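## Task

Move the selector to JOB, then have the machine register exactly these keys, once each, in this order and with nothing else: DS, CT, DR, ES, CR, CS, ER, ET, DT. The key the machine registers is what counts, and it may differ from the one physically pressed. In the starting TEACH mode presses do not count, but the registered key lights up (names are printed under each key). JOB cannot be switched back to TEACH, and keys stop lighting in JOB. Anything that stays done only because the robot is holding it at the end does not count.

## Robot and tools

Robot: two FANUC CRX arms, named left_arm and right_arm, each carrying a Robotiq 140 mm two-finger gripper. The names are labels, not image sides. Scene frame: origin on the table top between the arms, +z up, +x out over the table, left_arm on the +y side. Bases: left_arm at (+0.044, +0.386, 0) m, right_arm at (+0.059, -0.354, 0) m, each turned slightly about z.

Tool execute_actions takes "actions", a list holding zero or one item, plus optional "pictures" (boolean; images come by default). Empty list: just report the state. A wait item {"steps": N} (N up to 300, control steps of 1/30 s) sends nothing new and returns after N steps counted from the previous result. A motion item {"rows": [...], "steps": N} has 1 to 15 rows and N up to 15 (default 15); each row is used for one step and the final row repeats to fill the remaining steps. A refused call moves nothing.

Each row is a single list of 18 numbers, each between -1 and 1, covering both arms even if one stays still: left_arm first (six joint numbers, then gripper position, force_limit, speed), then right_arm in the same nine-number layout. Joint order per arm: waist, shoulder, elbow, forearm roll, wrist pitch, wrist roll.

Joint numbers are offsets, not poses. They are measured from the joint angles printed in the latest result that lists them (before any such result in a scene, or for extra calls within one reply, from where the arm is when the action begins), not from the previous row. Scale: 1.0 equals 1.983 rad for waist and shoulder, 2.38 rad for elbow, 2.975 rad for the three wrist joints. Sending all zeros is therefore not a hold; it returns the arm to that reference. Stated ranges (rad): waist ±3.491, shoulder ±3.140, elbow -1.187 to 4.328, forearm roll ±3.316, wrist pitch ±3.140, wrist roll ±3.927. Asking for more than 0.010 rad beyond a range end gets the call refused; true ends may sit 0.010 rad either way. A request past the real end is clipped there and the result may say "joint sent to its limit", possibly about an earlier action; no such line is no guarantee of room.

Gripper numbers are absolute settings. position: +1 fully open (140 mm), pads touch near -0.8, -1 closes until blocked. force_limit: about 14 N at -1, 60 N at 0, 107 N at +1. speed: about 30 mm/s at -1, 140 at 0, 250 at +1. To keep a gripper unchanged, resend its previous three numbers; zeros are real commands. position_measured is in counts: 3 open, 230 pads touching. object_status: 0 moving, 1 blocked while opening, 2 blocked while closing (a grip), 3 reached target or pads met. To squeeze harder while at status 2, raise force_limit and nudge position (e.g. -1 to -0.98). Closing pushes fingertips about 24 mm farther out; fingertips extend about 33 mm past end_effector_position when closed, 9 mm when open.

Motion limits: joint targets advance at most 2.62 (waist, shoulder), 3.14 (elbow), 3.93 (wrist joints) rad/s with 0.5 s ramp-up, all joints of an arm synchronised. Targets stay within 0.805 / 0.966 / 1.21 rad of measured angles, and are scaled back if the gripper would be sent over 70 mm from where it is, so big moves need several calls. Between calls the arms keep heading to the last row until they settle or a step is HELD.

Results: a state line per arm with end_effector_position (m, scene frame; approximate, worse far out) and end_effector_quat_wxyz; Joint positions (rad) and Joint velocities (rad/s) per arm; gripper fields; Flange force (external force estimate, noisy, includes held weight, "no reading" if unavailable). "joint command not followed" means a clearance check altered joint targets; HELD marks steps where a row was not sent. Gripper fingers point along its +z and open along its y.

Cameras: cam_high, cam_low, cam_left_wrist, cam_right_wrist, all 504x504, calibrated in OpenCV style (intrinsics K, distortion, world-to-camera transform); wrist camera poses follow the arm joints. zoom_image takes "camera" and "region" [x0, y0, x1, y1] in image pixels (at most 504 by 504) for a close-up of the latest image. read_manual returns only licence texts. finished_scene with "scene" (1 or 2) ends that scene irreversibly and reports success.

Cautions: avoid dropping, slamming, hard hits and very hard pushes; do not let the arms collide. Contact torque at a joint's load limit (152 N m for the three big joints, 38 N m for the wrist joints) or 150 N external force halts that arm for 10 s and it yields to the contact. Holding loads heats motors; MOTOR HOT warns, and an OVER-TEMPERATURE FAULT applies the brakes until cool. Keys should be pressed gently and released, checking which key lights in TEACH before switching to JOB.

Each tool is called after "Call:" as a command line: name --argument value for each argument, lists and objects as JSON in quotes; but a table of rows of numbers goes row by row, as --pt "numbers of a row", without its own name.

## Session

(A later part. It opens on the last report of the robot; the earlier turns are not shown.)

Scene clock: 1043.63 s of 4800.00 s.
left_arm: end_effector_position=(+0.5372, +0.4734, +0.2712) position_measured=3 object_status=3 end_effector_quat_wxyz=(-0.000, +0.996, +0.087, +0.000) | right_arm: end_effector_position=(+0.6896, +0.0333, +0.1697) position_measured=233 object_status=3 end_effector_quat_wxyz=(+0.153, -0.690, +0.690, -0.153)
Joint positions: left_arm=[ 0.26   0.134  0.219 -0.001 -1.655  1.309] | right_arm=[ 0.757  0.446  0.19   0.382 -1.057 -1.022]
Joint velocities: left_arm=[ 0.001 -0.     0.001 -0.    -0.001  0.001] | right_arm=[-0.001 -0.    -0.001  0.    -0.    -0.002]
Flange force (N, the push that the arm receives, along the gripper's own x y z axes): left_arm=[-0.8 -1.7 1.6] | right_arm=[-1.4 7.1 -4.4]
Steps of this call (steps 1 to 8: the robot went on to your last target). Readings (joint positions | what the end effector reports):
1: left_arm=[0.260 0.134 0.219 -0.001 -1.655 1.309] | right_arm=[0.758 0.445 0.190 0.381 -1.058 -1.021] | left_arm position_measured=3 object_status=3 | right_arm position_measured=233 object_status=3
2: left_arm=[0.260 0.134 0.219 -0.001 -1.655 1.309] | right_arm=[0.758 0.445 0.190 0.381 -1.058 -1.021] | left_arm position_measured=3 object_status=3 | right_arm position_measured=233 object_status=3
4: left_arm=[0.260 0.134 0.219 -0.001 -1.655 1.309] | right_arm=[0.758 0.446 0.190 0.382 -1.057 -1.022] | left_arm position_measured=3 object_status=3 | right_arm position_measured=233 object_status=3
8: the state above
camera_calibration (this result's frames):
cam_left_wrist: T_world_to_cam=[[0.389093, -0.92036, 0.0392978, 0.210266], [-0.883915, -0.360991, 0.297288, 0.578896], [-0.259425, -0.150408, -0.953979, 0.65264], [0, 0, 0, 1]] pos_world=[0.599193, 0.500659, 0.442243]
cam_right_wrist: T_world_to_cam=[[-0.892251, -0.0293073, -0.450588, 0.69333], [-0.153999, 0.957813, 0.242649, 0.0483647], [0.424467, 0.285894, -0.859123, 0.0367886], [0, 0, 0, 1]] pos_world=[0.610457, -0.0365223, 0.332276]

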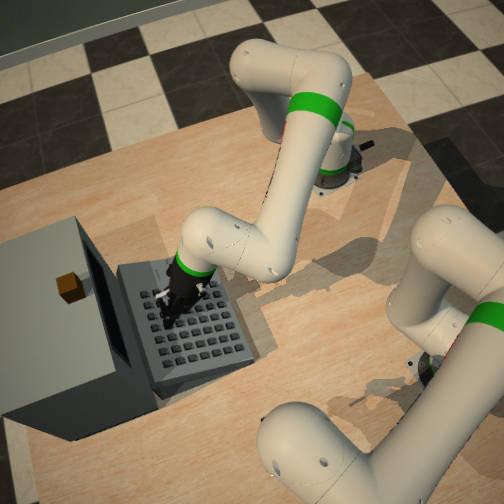

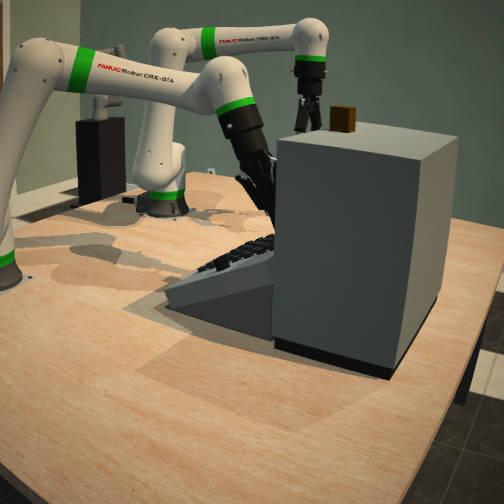

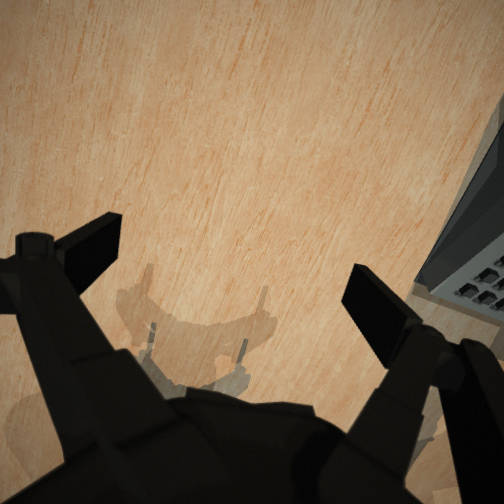

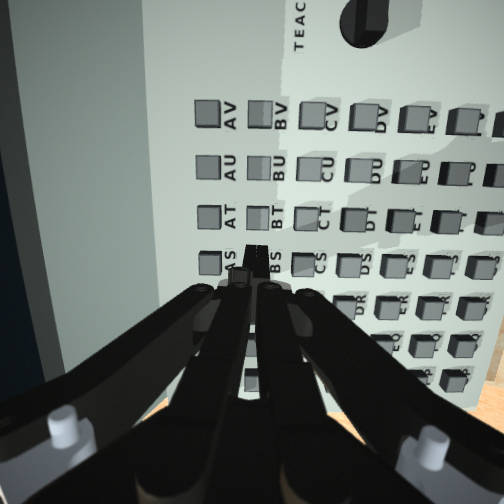

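Call:
execute_actions --actions '[{"rows": [[0,0,0,0,0,0,1,0,0, -0.00006,0.000117,-0.000046,0.000017,0.000121,-0.000012,-1,0,1]], "steps": 6}]' --pictures false

Call:
execute_actions --actions '[{"rows": [[0,0,0,0,0,0,1,0,0, 0.002336,-0.004578,0.001803,-0.000674,-0.004717,0.000467,-1,0,1],[0,0,0,0,0,0,1,0,0, 0.002336,-0.004578,0.001803,-0.000674,-0.004717,0.000467,-1,0,1],[0,0,0,0,0,0,1,0,0, 0.002336,-0.004578,0.001803,-0.000674,-0.004717,0.000467,-1,0,1],[0,0,0,0,0,0,1,0,0, 0.056335,0.029258,0.024632,0.00837,-0.014156,-0.037868,-1,0,1]], "steps": 15}]' --pictures false

Call:
execute_actions --actions '[{"steps": 5}]'

Scene clock: 1071.00 s of 4800.00 s.
left_arm: end_effector_position=(+0.5372, +0.4734, +0.2712) position_measured=3 object_status=3 end_effector_quat_wxyz=(-0.000, +0.996, +0.087, +0.000) | right_arm: end_effector_position=(+0.6897, +0.0333, +0.1695) position_measured=233 object_status=3 end_effector_quat_wxyz=(+0.153, -0.690, +0.690, -0.153)
Joint positions: left_arm=[ 0.26   0.134  0.219 -0.001 -1.655  1.309] | right_arm=[ 0.757  0.446  0.189  0.382 -1.056 -1.022]
Joint velocities: left_arm=[-0.     0.001 -0.001 -0.    -0.001  0.001] | right_arm=[ 0.001  0.001 -0.001  0.     0.001  0.001]
Flange force (N, the push that the arm receives, along the gripper's own x y z axes): left_arm=[-0.4 0.7 2.2] | right_arm=[-2.6 5.3 -12.8]
Steps of this call (steps 1 to 15: the robot went on to your last target; steps 16 to 90: nothing new was sent; then 24.17 s passed at rest; steps 91 to 96: all 6 steps of this action). Readings (joint positions | what the end effector reports):
91: left_arm=[0.260 0.134 0.219 -0.001 -1.655 1.309] | right_arm=[0.757 0.446 0.190 0.382 -1.057 -1.022] | left_arm position_measured=3 object_status=3 | right_arm position_measured=233 object_status=3
92: left_arm=[0.260 0.134 0.219 -0.001 -1.655 1.309] | right_arm=[0.757 0.446 0.190 0.382 -1.057 -1.022] | left_arm position_measured=3 object_status=3 | right_arm position_measured=233 object_status=3
94: left_arm=[0.260 0.134 0.219 -0.001 -1.655 1.309] | right_arm=[0.757 0.446 0.189 0.382 -1.056 -1.022] | left_arm position_measured=3 object_status=3 | right_arm position_measured=233 object_status=3
96: the state above

Scene clock: 1071.50 s of 4800.00 s.
left_arm: end_effector_position=(+0.5372, +0.4734, +0.2712) position_measured=3 object_status=3 end_effector_quat_wxyz=(-0.000, +0.996, +0.087, +0.000) | right_arm: end_effector_position=(+0.6545, +0.1034, +0.1618) position_measured=233 object_status=3 end_effector_quat_wxyz=(+0.153, -0.690, +0.690, -0.153)
Joint positions: left_arm=[ 0.26   0.134  0.219 -0.001 -1.655  1.309] | right_arm=[ 0.869  0.504  0.248  0.407 -1.098 -1.135]
Joint velocities: left_arm=[-0.    -0.     0.001  0.     0.001  0.001] | right_arm=[ 0.    -0.    -0.001 -0.     0.    -0.002]
Flange force (N, the push that the arm receives, along the gripper's own x y z axes): left_arm=[2.6 -2.0 -1.0] | right_arm=[-2.3 2.1 -0.1]
Steps of this call (steps 1 to 15: all 15 steps of this action). Readings (joint positions | what the end effector reports):
1: left_arm=[0.260 0.134 0.219 -0.001 -1.655 1.309] | right_arm=[0.757 0.446 0.190 0.382 -1.057 -1.022] | left_arm position_measured=3 object_status=3 | right_arm position_measured=233 object_status=3
2: left_arm=[0.260 0.134 0.219 -0.001 -1.655 1.309] | right_arm=[0.759 0.444 0.191 0.381 -1.061 -1.022] | left_arm position_measured=3 object_status=3 | right_arm position_measured=233 object_status=3
4: left_arm=[0.260 0.134 0.219 -0.001 -1.655 1.309] | right_arm=[0.761 0.439 0.193 0.380 -1.069 -1.022] | left_arm position_measured=3 object_status=3 | right_arm position_measured=233 object_status=3
8: left_arm=[0.260 0.134 0.219 -0.001 -1.655 1.309] | right_arm=[0.813 0.467 0.221 0.394 -1.086 -1.075] | left_arm position_measured=3 object_status=3 | right_arm position_measured=233 object_status=3
15: the state above

Scene clock: 1071.67 s of 4800.00 s.
left_arm: end_effector_position=(+0.5372, +0.4734, +0.2712) position_measured=3 object_status=3 end_effector_quat_wxyz=(-0.000, +0.996, +0.087, +0.000) | right_arm: end_effector_position=(+0.6545, +0.1034, +0.1618) position_measured=233 object_status=3 end_effector_quat_wxyz=(+0.153, -0.690, +0.690, -0.153)
Joint positions: left_arm=[ 0.26   0.134  0.219 -0.001 -1.655  1.309] | right_arm=[ 0.869  0.504  0.248  0.407 -1.098 -1.135]
Joint velocities: left_arm=[-0.    -0.001  0.001 -0.    -0.    -0.001] | right_arm=[-0.     0.     0.001 -0.    -0.    -0.001]
Flange force (N, the push that the arm receives, along the gripper's own x y z axes): left_arm=[3.6 -2.8 -0.9] | right_arm=[-0.9 -1.2 1.3]
Steps of this call (steps 1 to 5: the robot went on to your last target). Readings (joint positions | what the end effector reports):
1: left_arm=[0.260 0.134 0.219 -0.001 -1.655 1.309] | right_arm=[0.869 0.504 0.248 0.407 -1.098 -1.135] | left_arm position_measured=3 object_status=3 | right_arm position_measured=233 object_status=3
2: left_arm=[0.260 0.134 0.219 -0.001 -1.655 1.309] | right_arm=[0.869 0.504 0.248 0.407 -1.098 -1.135] | left_arm position_measured=3 object_status=3 | right_arm position_measured=233 object_status=3
4: left_arm=[0.260 0.134 0.219 -0.001 -1.655 1.309] | right_arm=[0.869 0.504 0.248 0.407 -1.098 -1.135] | left_arm position_measured=3 object_status=3 | right_arm position_measured=233 object_status=3
5: the state above
camera_calibration (this result's frames):
cam_left_wrist: T_world_to_cam=[[0.389093, -0.92036, 0.0392977, 0.210266], [-0.883915, -0.360991, 0.297287, 0.578896], [-0.259425, -0.150408, -0.953979, 0.65264], [0, 0, 0, 1]] pos_world=[0.599193, 0.500659, 0.442243]
cam_right_wrist: T_world_to_cam=[[-0.892353, -0.029342, -0.450383, 0.660542], [-0.154006, 0.95779, 0.242736, -0.0222692], [0.42425, 0.285968, -0.859205, 0.0250294], [0, 0, 0, 1]] pos_world=[0.575388, 0.0335532, 0.324408]

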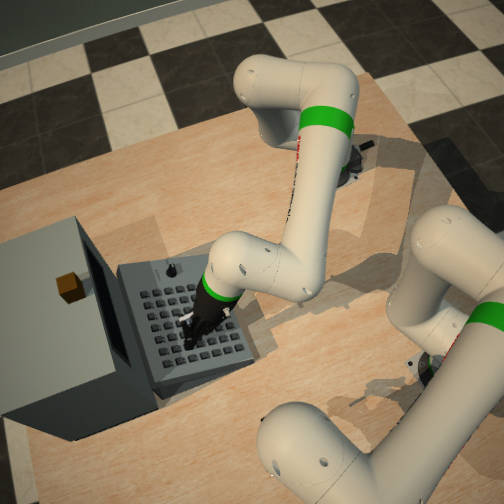

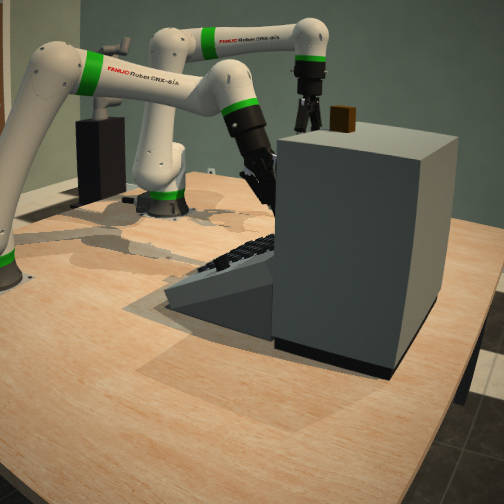

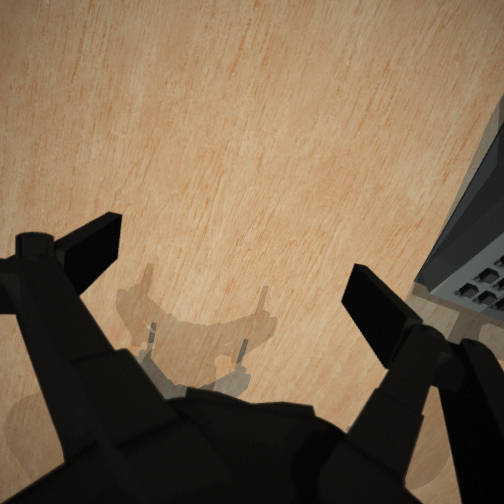

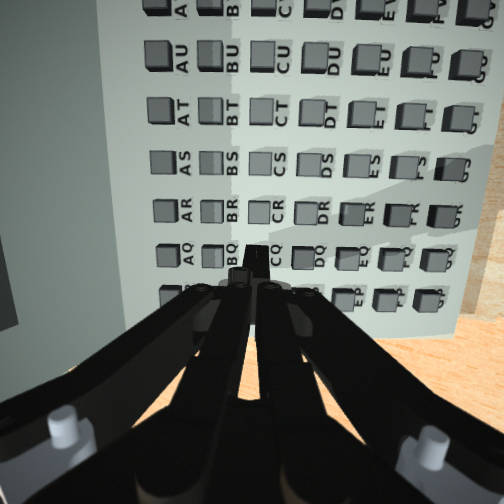

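Call:
execute_actions --actions '[{"rows": [[0,0,0,0,0,0,1,0,0, -0.002234,0.004354,-0.001839,0.000544,0.004589,-0.000404,-1,0,1]], "steps": 11}]'

Scene clock: 1080.93 s of 4800.00 s.
left_arm: end_effector_position=(+0.5372, +0.4734, +0.2712) position_measured=3 object_status=3 end_effector_quat_wxyz=(-0.000, +0.996, +0.087, +0.000) | right_arm: end_effector_position=(+0.6576, +0.1035, +0.1547) position_measured=233 object_status=3 end_effector_quat_wxyz=(+0.153, -0.690, +0.690, -0.153)
Joint positions: left_arm=[ 0.26   0.134  0.219 -0.001 -1.655  1.309] | right_arm=[ 0.865  0.513  0.244  0.408 -1.085 -1.136]
Joint velocities: left_arm=[-0.001  0.001 -0.001  0.     0.001  0.   ] | right_arm=[-0.     0.     0.001  0.     0.001 -0.001]
Flange force (N, the push that the arm receives, along the gripper's own x y z axes): left_arm=[-0.5 -3.4 0.0] | right_arm=[1.2 12.3 -11.5]
Steps of this call (steps 1 to 15: the robot went on to your last target; steps 16 to 90: nothing new was sent; then 5.90 s passed at rest; steps 91 to 101: all 11 steps of this action). Readings (joint positions | what the end effector reports):
91: left_arm=[0.260 0.134 0.219 -0.001 -1.655 1.309] | right_arm=[0.869 0.504 0.248 0.407 -1.098 -1.135] | left_arm position_measured=3 object_status=3 | right_arm position_measured=233 object_status=3
92: left_arm=[0.260 0.134 0.219 -0.001 -1.655 1.309] | right_arm=[0.868 0.507 0.247 0.407 -1.093 -1.135] | left_arm position_measured=3 object_status=3 | right_arm position_measured=233 object_status=3
94: left_arm=[0.260 0.134 0.219 -0.001 -1.655 1.309] | right_arm=[0.865 0.512 0.244 0.408 -1.086 -1.136] | left_arm position_measured=3 object_status=3 | right_arm position_measured=233 object_status=3
98: left_arm=[0.260 0.134 0.219 -0.001 -1.655 1.309] | right_arm=[0.865 0.512 0.244 0.408 -1.085 -1.136] | left_arm position_measured=3 object_status=3 | right_arm position_measured=233 object_status=3
101: the state above
camera_calibration (this result's frames):
cam_left_wrist: T_world_to_cam=[[0.389093, -0.92036, 0.0392977, 0.210266], [-0.883915, -0.360991, 0.297288, 0.578896], [-0.259426, -0.150408, -0.953979, 0.65264], [0, 0, 0, 1]] pos_world=[0.599193, 0.500659, 0.442243]
cam_right_wrist: T_world_to_cam=[[-0.892386, -0.0295277, -0.450306, 0.660198], [-0.154231, 0.957726, 0.242844, -0.0200631], [0.424099, 0.286161, -0.859216, 0.0176721], [0, 0, 0, 1]] pos_world=[0.578562, 0.033652, 0.317347]

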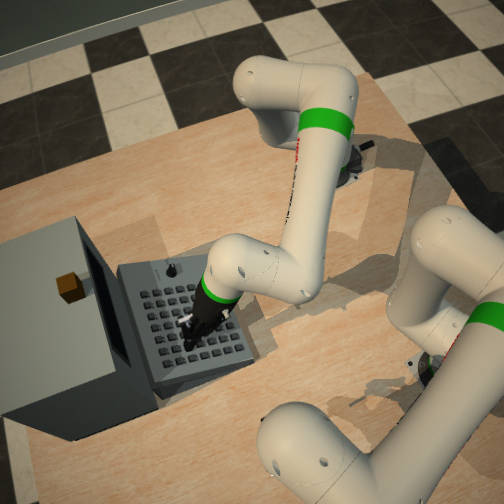

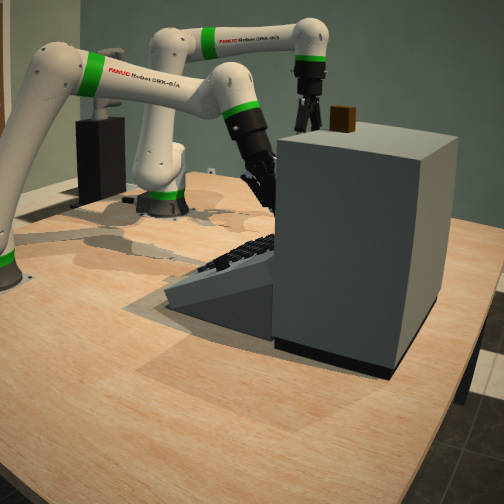

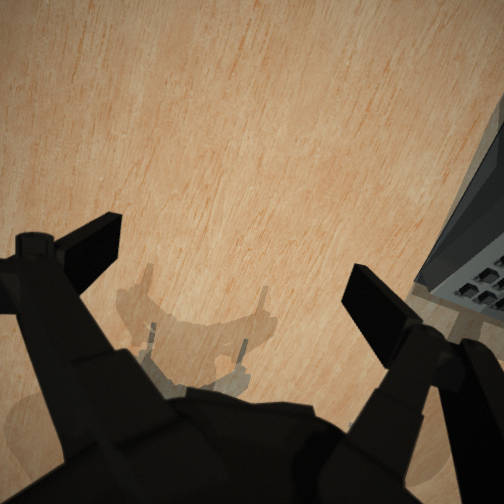

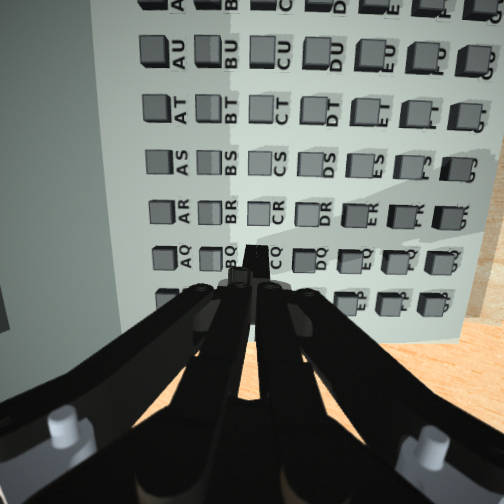

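Call:
execute_actions --actions '[{"rows": [[0,0,0,0,0,0,1,0,0, 0.002087,-0.004068,0.001718,-0.000508,-0.004287,0.000378,-1,0,1],[0,0,0,0,0,0,1,0,0, 0.002087,-0.004068,0.001718,-0.000508,-0.004287,0.000378,-1,0,1],[0,0,0,0,0,0,1,0,0, 0.002087,-0.004068,0.001718,-0.000508,-0.004287,0.000378,-1,0,1],[0,0,0,0,0,0,1,0,0, 0.007166,-0.060921,-0.082889,0.006946,0.02162,-0.016889,-1,0,1]], "steps": 15}]' --pictures false

Call:
execute_actions --actions '[{"steps": 5}]' --pictures false

Call:
execute_actions --actions '[{"rows": [[0,0,0,0,0,0,1,0,0, -0.002594,0.00493,-0.001876,0.000898,0.005029,-0.000573,-1,0,1]], "steps": 11}]'

Scene clock: 1096.70 s of 4800.00 s.
left_arm: end_effector_position=(+0.5372, +0.4734, +0.2712) position_measured=3 object_status=3 end_effector_quat_wxyz=(-0.000, +0.996, +0.087, +0.000) | right_arm: end_effector_position=(+0.6232, +0.0685, +0.1462) position_measured=233 object_status=3 end_effector_quat_wxyz=(+0.153, -0.690, +0.690, -0.153)
Joint positions: left_arm=[ 0.26   0.134  0.219 -0.001 -1.655  1.309] | right_arm=[ 0.879  0.392  0.047  0.429 -1.021 -1.186]
Joint velocities: left_arm=[ 0.001 -0.001  0.001  0.    -0.     0.001] | right_arm=[ 0.002 -0.009 -0.016  0.004  0.011 -0.005]
Flange force (N, the push that the arm receives, along the gripper's own x y z axes): left_arm=[0.5 -1.8 1.7] | right_arm=[1.5 2.0 1.6]
Steps of this call (steps 1 to 15: the robot went on to your last target; steps 16 to 90: nothing new was sent; then 12.27 s passed at rest; steps 91 to 105: all 15 steps of this action). Readings (joint positions | what the end effector reports):
91: left_arm=[0.260 0.134 0.219 -0.001 -1.655 1.309] | right_arm=[0.865 0.513 0.244 0.408 -1.085 -1.136] | left_arm position_measured=3 object_status=3 | right_arm position_measured=233 object_status=3
92: left_arm=[0.260 0.134 0.219 -0.001 -1.655 1.309] | right_arm=[0.866 0.511 0.245 0.408 -1.089 -1.136] | left_arm position_measured=3 object_status=3 | right_arm position_measured=233 object_status=3
94: left_arm=[0.260 0.134 0.219 -0.001 -1.655 1.309] | right_arm=[0.868 0.505 0.247 0.407 -1.096 -1.136] | left_arm position_measured=3 object_status=3 | right_arm position_measured=233 object_status=3
98: left_arm=[0.260 0.134 0.219 -0.001 -1.655 1.309] | right_arm=[0.873 0.468 0.188 0.416 -1.073 -1.153] | left_arm position_measured=3 object_status=3 | right_arm position_measured=233 object_status=3
105: the state above

Scene clock: 1096.87 s of 4800.00 s.
left_arm: end_effector_position=(+0.5372, +0.4734, +0.2712) position_measured=3 object_status=3 end_effector_quat_wxyz=(-0.000, +0.996, +0.087, +0.000) | right_arm: end_effector_position=(+0.6231, +0.0685, +0.1462) position_measured=233 object_status=3 end_effector_quat_wxyz=(+0.153, -0.690, +0.690, -0.153)
Joint positions: left_arm=[ 0.26   0.134  0.219 -0.001 -1.655  1.309] | right_arm=[ 0.879  0.392  0.047  0.429 -1.021 -1.186]
Joint velocities: left_arm=[ 0.    -0.    -0.     0.     0.001 -0.   ] | right_arm=[ 0.    -0.001 -0.    -0.     0.    -0.001]
Flange force (N, the push that the arm receives, along the gripper's own x y z axes): left_arm=[1.0 -3.6 0.4] | right_arm=[-2.4 -1.3 -0.3]
Steps of this call (steps 1 to 5: the robot went on to your last target). Readings (joint positions | what the end effector reports):
1: left_arm=[0.260 0.134 0.219 -0.001 -1.655 1.309] | right_arm=[0.879 0.392 0.047 0.429 -1.021 -1.186] | left_arm position_measured=3 object_status=3 | right_arm position_measured=233 object_status=3
2: left_arm=[0.260 0.134 0.219 -0.001 -1.655 1.309] | right_arm=[0.879 0.392 0.047 0.429 -1.021 -1.186] | left_arm position_measured=3 object_status=3 | right_arm position_measured=233 object_status=3
4: left_arm=[0.260 0.134 0.219 -0.001 -1.655 1.309] | right_arm=[0.879 0.392 0.047 0.429 -1.021 -1.186] | left_arm position_measured=3 object_status=3 | right_arm position_measured=233 object_status=3
5: the state above

Scene clock: 1097.23 s of 4800.00 s.
left_arm: end_effector_position=(+0.5372, +0.4734, +0.2712) position_measured=3 object_status=3 end_effector_quat_wxyz=(-0.000, +0.996, +0.087, +0.000) | right_arm: end_effector_position=(+0.6265, +0.0685, +0.1390) position_measured=233 object_status=3 end_effector_quat_wxyz=(+0.153, -0.690, +0.690, -0.153)
Joint positions: left_arm=[ 0.26   0.134  0.219 -0.001 -1.655  1.309] | right_arm=[ 0.874  0.401  0.042  0.432 -1.006 -1.188]
Joint velocities: left_arm=[ 0.001 -0.     0.     0.    -0.001  0.   ] | right_arm=[-0.002  0.001  0.001 -0.     0.     0.   ]
Flange force (N, the push that the arm receives, along the gripper's own x y z axes): left_arm=[3.2 -0.7 -0.1] | right_arm=[-1.1 5.6 -8.3]
Steps of this call (steps 1 to 11: all 11 steps of this action). Readings (joint positions | what the end effector reports):
1: left_arm=[0.260 0.134 0.219 -0.001 -1.655 1.309] | right_arm=[0.879 0.392 0.046 0.429 -1.020 -1.186] | left_arm position_measured=3 object_status=3 | right_arm position_measured=233 object_status=3
2: left_arm=[0.260 0.134 0.219 -0.001 -1.655 1.309] | right_arm=[0.877 0.394 0.045 0.430 -1.015 -1.187] | left_arm position_measured=3 object_status=3 | right_arm position_measured=233 object_status=3
4: left_arm=[0.260 0.134 0.219 -0.001 -1.655 1.309] | right_arm=[0.875 0.400 0.042 0.431 -1.007 -1.188] | left_arm position_measured=3 object_status=3 | right_arm position_measured=233 object_status=3
8: left_arm=[0.260 0.134 0.219 -0.001 -1.655 1.309] | right_arm=[0.874 0.401 0.042 0.432 -1.006 -1.188] | left_arm position_measured=3 object_status=3 | right_arm position_measured=233 object_status=3
11: the state above
camera_calibration (this result's frames):
cam_left_wrist: T_world_to_cam=[[0.389093, -0.92036, 0.0392977, 0.210266], [-0.883915, -0.360991, 0.297287, 0.578896], [-0.259425, -0.150408, -0.953979, 0.65264], [0, 0, 0, 1]] pos_world=[0.599193, 0.500659, 0.442243]
cam_right_wrist: T_world_to_cam=[[-0.892304, -0.0295451, -0.450468, 0.624252], [-0.15431, 0.957712, 0.242849, 0.0124868], [0.424243, 0.286206, -0.859129, 0.0272463], [0, 0, 0, 1]] pos_world=[0.547391, -0.00131317, 0.301581]

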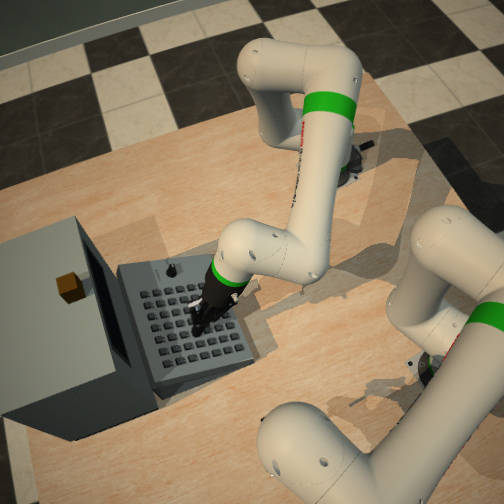

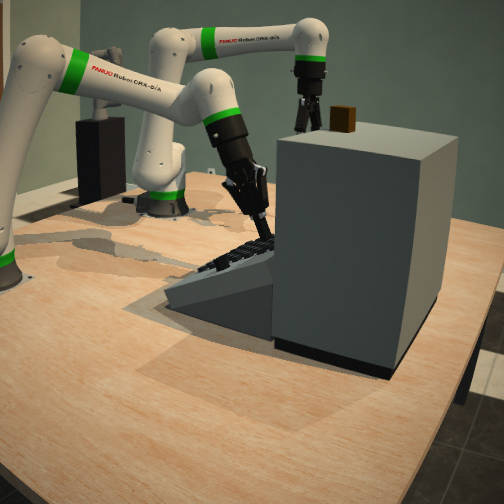

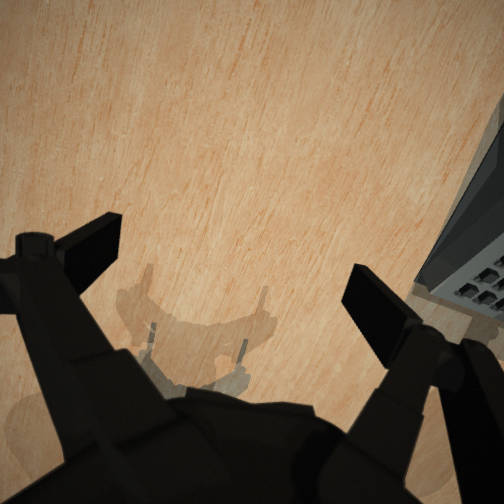

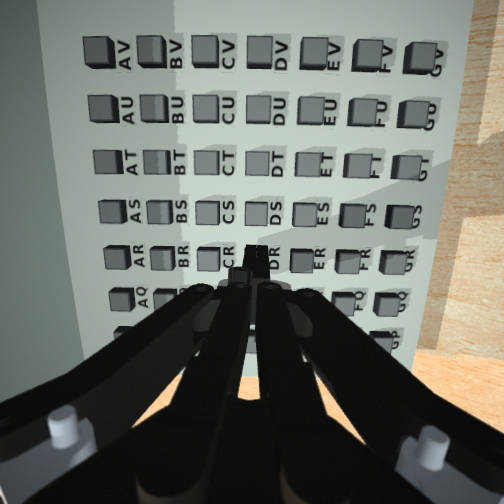

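Call:
execute_actions --actions '[{"rows": [[0,0,0,0,0,0,1,0,0, 0.003048,-0.005793,0.002204,-0.001055,-0.005909,0.000673,-1,0,1],[0,0,0,0,0,0,1,0,0, 0.003048,-0.005793,0.002204,-0.001055,-0.005909,0.000673,-1,0,1],[0,0,0,0,0,0,1,0,0, 0.003048,-0.005793,0.002204,-0.001055,-0.005909,0.000673,-1,0,1],[0,0,0,0,0,0,1,0,0, -0.022061,0.08021,0.13904,-0.015446,-0.047409,0.040818,-1,0,1]], "steps": 15}]' --pictures false

Call:
execute_actions --actions '[{"steps": 8}]' --pictures false

Call:
execute_actions --actions '[{"rows": [[0,0,0,0,0,0,1,0,0, -0.002042,0.003952,-0.001796,0.000396,0.004273,-0.000328,-1,0,1]], "steps": 11}]'

Scene clock: 1123.83 s of 4800.00 s.
left_arm: end_effector_position=(+0.5372, +0.4734, +0.2712) position_measured=3 object_status=3 end_effector_quat_wxyz=(-0.000, +0.996, +0.087, +0.000) | right_arm: end_effector_position=(+0.6818, +0.1011, +0.1756) position_measured=233 object_status=3 end_effector_quat_wxyz=(+0.153, -0.690, +0.691, -0.153)
Joint positions: left_arm=[ 0.26   0.134  0.219 -0.001 -1.655  1.309] | right_arm=[ 0.833  0.548  0.351  0.388 -1.139 -1.075]
Joint velocities: left_arm=[ 0.     0.001  0.001 -0.    -0.002 -0.   ] | right_arm=[-0.072  0.28   0.505 -0.063 -0.165  0.185]
Flange force (N, the push that the arm receives, along the gripper's own x y z axes): left_arm=[8.3 -0.6 -2.1] | right_arm=[-10.4 -11.4 4.0]
Steps of this call (steps 1 to 15: the robot went on to your last target; steps 16 to 90: nothing new was sent; then 23.10 s passed at rest; steps 91 to 105: all 15 steps of this action). Readings (joint positions | what the end effector reports):
91: left_arm=[0.260 0.134 0.219 -0.001 -1.655 1.309] | right_arm=[0.874 0.401 0.042 0.432 -1.006 -1.188] | left_arm position_measured=3 object_status=3 | right_arm position_measured=233 object_status=3
92: left_arm=[0.260 0.134 0.219 -0.001 -1.655 1.309] | right_arm=[0.875 0.399 0.043 0.431 -1.011 -1.188] | left_arm position_measured=3 object_status=3 | right_arm position_measured=233 object_status=3
94: left_arm=[0.260 0.134 0.219 -0.001 -1.655 1.309] | right_arm=[0.879 0.392 0.047 0.429 -1.021 -1.187] | left_arm position_measured=3 object_status=3 | right_arm position_measured=233 object_status=3
98: left_arm=[0.260 0.134 0.219 -0.001 -1.655 1.309] | right_arm=[0.869 0.420 0.111 0.419 -1.054 -1.163] | left_arm position_measured=3 object_status=3 | right_arm position_measured=233 object_status=3
105: the state above

Scene clock: 1124.10 s of 4800.00 s.
left_arm: end_effector_position=(+0.5372, +0.4734, +0.2712) position_measured=3 object_status=3 end_effector_quat_wxyz=(-0.000, +0.996, +0.087, +0.000) | right_arm: end_effector_position=(+0.6859, +0.1035, +0.1770) position_measured=233 object_status=3 end_effector_quat_wxyz=(+0.153, -0.690, +0.690, -0.153)
Joint positions: left_arm=[ 0.26   0.134  0.219 -0.001 -1.655  1.309] | right_arm=[ 0.83   0.56   0.373  0.386 -1.147 -1.067]
Joint velocities: left_arm=[ 0.     0.     0.002 -0.    -0.002  0.001] | right_arm=[-0.001  0.001  0.002  0.    -0.    -0.   ]
Flange force (N, the push that the arm receives, along the gripper's own x y z axes): left_arm=[-1.3 -0.9 1.4] | right_arm=[-3.8 -1.8 0.1]
Steps of this call (steps 1 to 8: the robot went on to your last target). Readings (joint positions | what the end effector reports):
1: left_arm=[0.260 0.134 0.219 -0.001 -1.655 1.309] | right_arm=[0.831 0.556 0.365 0.387 -1.144 -1.070] | left_arm position_measured=3 object_status=3 | right_arm position_measured=233 object_status=3
2: left_arm=[0.260 0.134 0.219 -0.001 -1.655 1.309] | right_arm=[0.830 0.560 0.371 0.386 -1.146 -1.067] | left_arm position_measured=3 object_status=3 | right_arm position_measured=233 object_status=3
4: left_arm=[0.260 0.134 0.219 -0.001 -1.655 1.309] | right_arm=[0.830 0.560 0.373 0.386 -1.147 -1.067] | left_arm position_measured=3 object_status=3 | right_arm position_measured=233 object_status=3
8: the state above

Scene clock: 1124.47 s of 4800.00 s.
left_arm: end_effector_position=(+0.5372, +0.4734, +0.2712) position_measured=3 object_status=3 end_effector_quat_wxyz=(-0.000, +0.996, +0.087, +0.000) | right_arm: end_effector_position=(+0.6890, +0.1035, +0.1703) position_measured=233 object_status=3 end_effector_quat_wxyz=(+0.153, -0.690, +0.690, -0.153)
Joint positions: left_arm=[ 0.26   0.134  0.219 -0.001 -1.655  1.309] | right_arm=[ 0.826  0.568  0.369  0.387 -1.134 -1.068]
Joint velocities: left_arm=[ 0.001 -0.     0.    -0.    -0.001 -0.   ] | right_arm=[-0.001  0.001  0.     0.001 -0.    -0.001]
Flange force (N, the push that the arm receives, along the gripper's own x y z axes): left_arm=[1.6 0.1 1.7] | right_arm=[-1.4 4.0 -9.0]
Steps of this call (steps 1 to 11: all 11 steps of this action). Readings (joint positions | what the end effector reports):
1: left_arm=[0.260 0.134 0.219 -0.001 -1.655 1.309] | right_arm=[0.830 0.561 0.373 0.386 -1.146 -1.067] | left_arm position_measured=3 object_status=3 | right_arm position_measured=233 object_status=3
2: left_arm=[0.260 0.134 0.219 -0.001 -1.655 1.309] | right_arm=[0.829 0.563 0.372 0.386 -1.142 -1.067] | left_arm position_measured=3 object_status=3 | right_arm position_measured=233 object_status=3
4: left_arm=[0.260 0.134 0.219 -0.001 -1.655 1.309] | right_arm=[0.827 0.568 0.369 0.386 -1.136 -1.067] | left_arm position_measured=3 object_status=3 | right_arm position_measured=233 object_status=3
8: left_arm=[0.260 0.134 0.219 -0.001 -1.655 1.309] | right_arm=[0.826 0.568 0.369 0.387 -1.134 -1.067] | left_arm position_measured=3 object_status=3 | right_arm position_measured=233 object_status=3
11: the state above
camera_calibration (this result's frames):
cam_left_wrist: T_world_to_cam=[[0.389093, -0.92036, 0.0392977, 0.210266], [-0.883915, -0.360991, 0.297288, 0.578896], [-0.259426, -0.150408, -0.953979, 0.65264], [0, 0, 0, 1]] pos_world=[0.599193, 0.500659, 0.442243]
cam_right_wrist: T_world_to_cam=[[-0.892275, -0.0297048, -0.450514, 0.695243], [-0.154479, 0.957695, 0.242811, -0.0188311], [0.424242, 0.28625, -0.859116, 0.0175895], [0, 0, 0, 1]] pos_world=[0.609977, 0.0336515, 0.332901]

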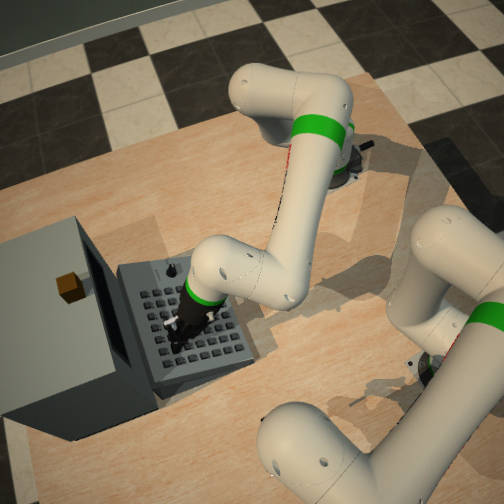

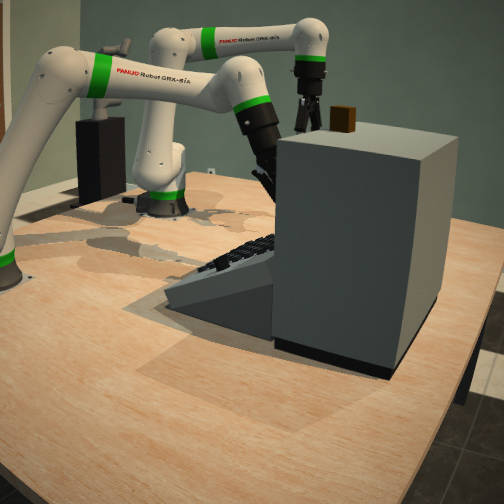

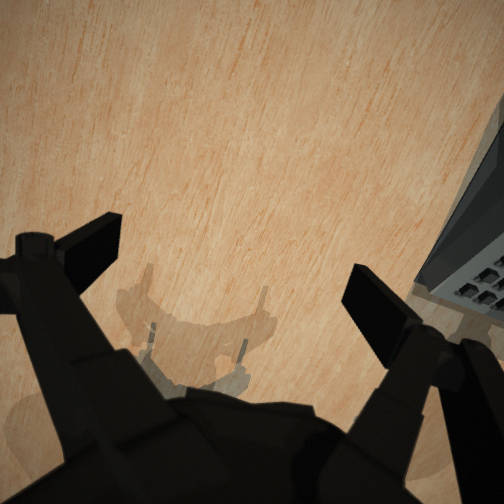

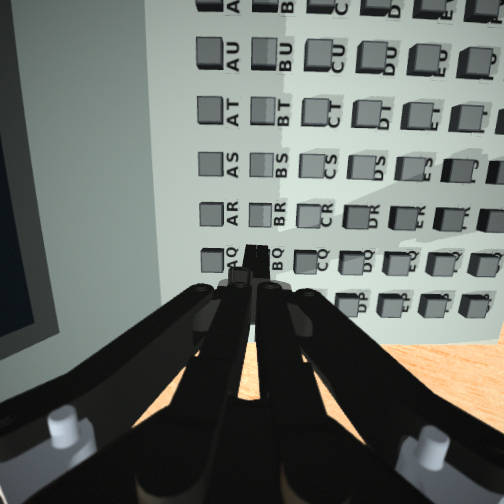

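Call:
execute_actions --actions '[{"rows": [[0,0,0,0,0,0,1,0,0, 0.001977,-0.003826,0.001739,-0.000383,-0.004136,0.000317,-1,0,1],[0,0,0,0,0,0,1,0,0, 0.001977,-0.003826,0.001739,-0.000383,-0.004136,0.000317,-1,0,1],[0,0,0,0,0,0,1,0,0, 0.001977,-0.003826,0.001739,-0.000383,-0.004136,0.000317,-1,0,1],[0,0,0,0,0,0,1,0,0, -0.014525,-0.036288,-0.038294,-0.001068,0.00954,0.007069,-1,0,1],[0,0,0,0,0,0,1,0,0, -0.014525,-0.036288,-0.038294,-0.001068,0.00954,0.007069,-1,0,1],[0,0,0,0,0,0,1,0,0, -0.014525,-0.036288,-0.038294,-0.001068,0.00954,0.007069,-1,0,1],[0,0,0,0,0,0,1,0,0, -0.014525,-0.036288,-0.038294,-0.001068,0.00954,0.007069,-1,0,1],[0,0,0,0,0,0,1,0,0, -0.014525,-0.036288,-0.038294,-0.001068,0.00954,0.007069,-1,0,1],[0,0,0,0,0,0,1,0,0, -0.014525,-0.036288,-0.038294,-0.001068,0.00954,0.007069,-1,0,1],[0,0,0,0,0,0,1,0,0, -0.014525,-0.036288,-0.038294,-0.001068,0.00954,0.007069,-1,0,1],[0,0,0,0,0,0,1,0,0, -0.014525,-0.036288,-0.038294,-0.001068,0.00954,0.007069,-1,0,1],[0,0,0,0,0,0,1,0,0, -0.014525,-0.036288,-0.038294,-0.001068,0.00954,0.007069,-1,0,1],[0,0,0,0,0,0,1,0,0, -0.01665,-0.032148,-0.040042,-0.000551,0.013903,0.006684,-1,0,1]], "steps": 15}]' --pictures false

Call:
execute_actions --actions '[{"steps": 8}]'

Scene clock: 1148.93 s of 4800.00 s.
left_arm: end_effector_position=(+0.5372, +0.4734, +0.2712) position_measured=3 object_status=3 end_effector_quat_wxyz=(-0.000, +0.996, +0.087, +0.000) | right_arm: end_effector_position=(+0.6883, +0.0686, +0.1720) position_measured=233 object_status=3 end_effector_quat_wxyz=(+0.153, -0.691, +0.690, -0.153)
Joint positions: left_arm=[ 0.26   0.134  0.219 -0.001 -1.655  1.309] | right_arm=[ 0.794  0.502  0.275  0.384 -1.096 -1.047]
Joint velocities: left_arm=[-0.     0.     0.001  0.    -0.     0.001] | right_arm=[-0.033  0.08  -0.039  0.011  0.094  0.   ]
Flange force (N, the push that the arm receives, along the gripper's own x y z axes): left_arm=[3.2 -3.2 -0.9] | right_arm=[0.8 -3.6 8.4]
Steps of this call (steps 1 to 15: the robot went on to your last target; steps 16 to 90: nothing new was sent; then 20.97 s passed at rest; steps 91 to 105: all 15 steps of this action). Readings (joint positions | what the end effector reports):
91: left_arm=[0.260 0.134 0.219 -0.001 -1.655 1.309] | right_arm=[0.826 0.568 0.369 0.387 -1.134 -1.068] | left_arm position_measured=3 object_status=3 | right_arm position_measured=233 object_status=3
92: left_arm=[0.260 0.134 0.219 -0.001 -1.655 1.309] | right_arm=[0.827 0.566 0.370 0.387 -1.138 -1.068] | left_arm position_measured=3 object_status=3 | right_arm position_measured=233 object_status=3
94: left_arm=[0.260 0.134 0.219 -0.001 -1.655 1.309] | right_arm=[0.829 0.561 0.372 0.386 -1.144 -1.068] | left_arm position_measured=3 object_status=3 | right_arm position_measured=233 object_status=3
98: left_arm=[0.260 0.134 0.219 -0.001 -1.655 1.309] | right_arm=[0.810 0.521 0.316 0.384 -1.122 -1.055] | left_arm position_measured=3 object_status=3 | right_arm position_measured=233 object_status=3
105: the state above

Scene clock: 1149.20 s of 4800.00 s.
left_arm: end_effector_position=(+0.5372, +0.4734, +0.2712) position_measured=3 object_status=3 end_effector_quat_wxyz=(-0.000, +0.996, +0.087, +0.000) | right_arm: end_effector_position=(+0.6893, +0.0685, +0.1700) position_measured=233 object_status=3 end_effector_quat_wxyz=(+0.153, -0.690, +0.690, -0.153)
Joint positions: left_arm=[ 0.26   0.134  0.219 -0.001 -1.655  1.309] | right_arm=[ 0.793  0.504  0.273  0.385 -1.093 -1.047]
Joint velocities: left_arm=[ 0.    -0.001  0.    -0.    -0.     0.   ] | right_arm=[-0.     0.001 -0.    -0.     0.    -0.001]
Flange force (N, the push that the arm receives, along the gripper's own x y z axes): left_arm=[4.3 -1.6 -2.2] | right_arm=[-3.5 2.5 -4.6]
Steps of this call (steps 1 to 8: the robot went on to your last target). Readings (joint positions | what the end effector reports):
1: left_arm=[0.260 0.134 0.219 -0.001 -1.655 1.309] | right_arm=[0.794 0.503 0.274 0.385 -1.094 -1.047] | left_arm position_measured=3 object_status=3 | right_arm position_measured=233 object_status=3
2: left_arm=[0.260 0.134 0.219 -0.001 -1.655 1.309] | right_arm=[0.793 0.504 0.274 0.385 -1.093 -1.047] | left_arm position_measured=3 object_status=3 | right_arm position_measured=233 object_status=3
4: left_arm=[0.260 0.134 0.219 -0.001 -1.655 1.309] | right_arm=[0.793 0.504 0.273 0.385 -1.093 -1.047] | left_arm position_measured=3 object_status=3 | right_arm position_measured=233 object_status=3
8: the state above
camera_calibration (this result's frames):
cam_left_wrist: T_world_to_cam=[[0.389093, -0.92036, 0.0392977, 0.210266], [-0.883915, -0.360991, 0.297288, 0.578896], [-0.259425, -0.150408, -0.953979, 0.65264], [0, 0, 0, 1]] pos_world=[0.599193, 0.500659, 0.442243]
cam_right_wrist: T_world_to_cam=[[-0.892185, -0.0297542, -0.450689, 0.69429], [-0.154573, 0.95769, 0.242768, 0.0148906], [0.424397, 0.286258, -0.859037, 0.0270962], [0, 0, 0, 1]] pos_world=[0.610237, -0.00135899, 0.33257]

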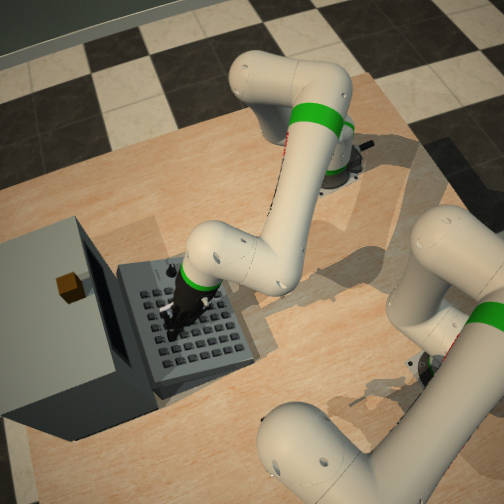

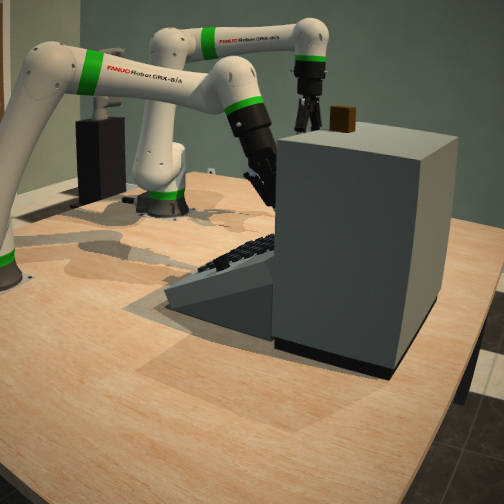

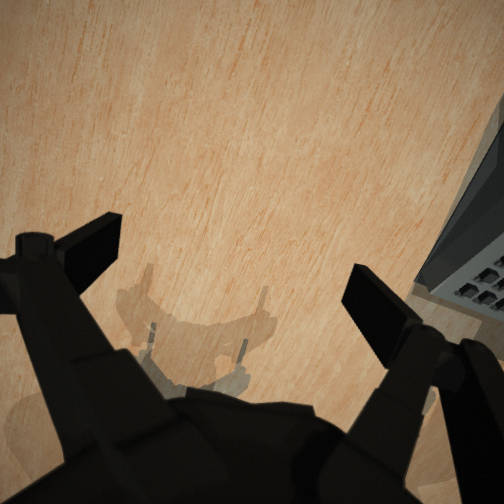

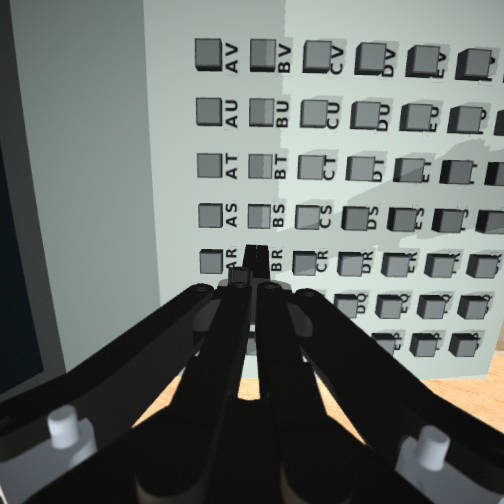

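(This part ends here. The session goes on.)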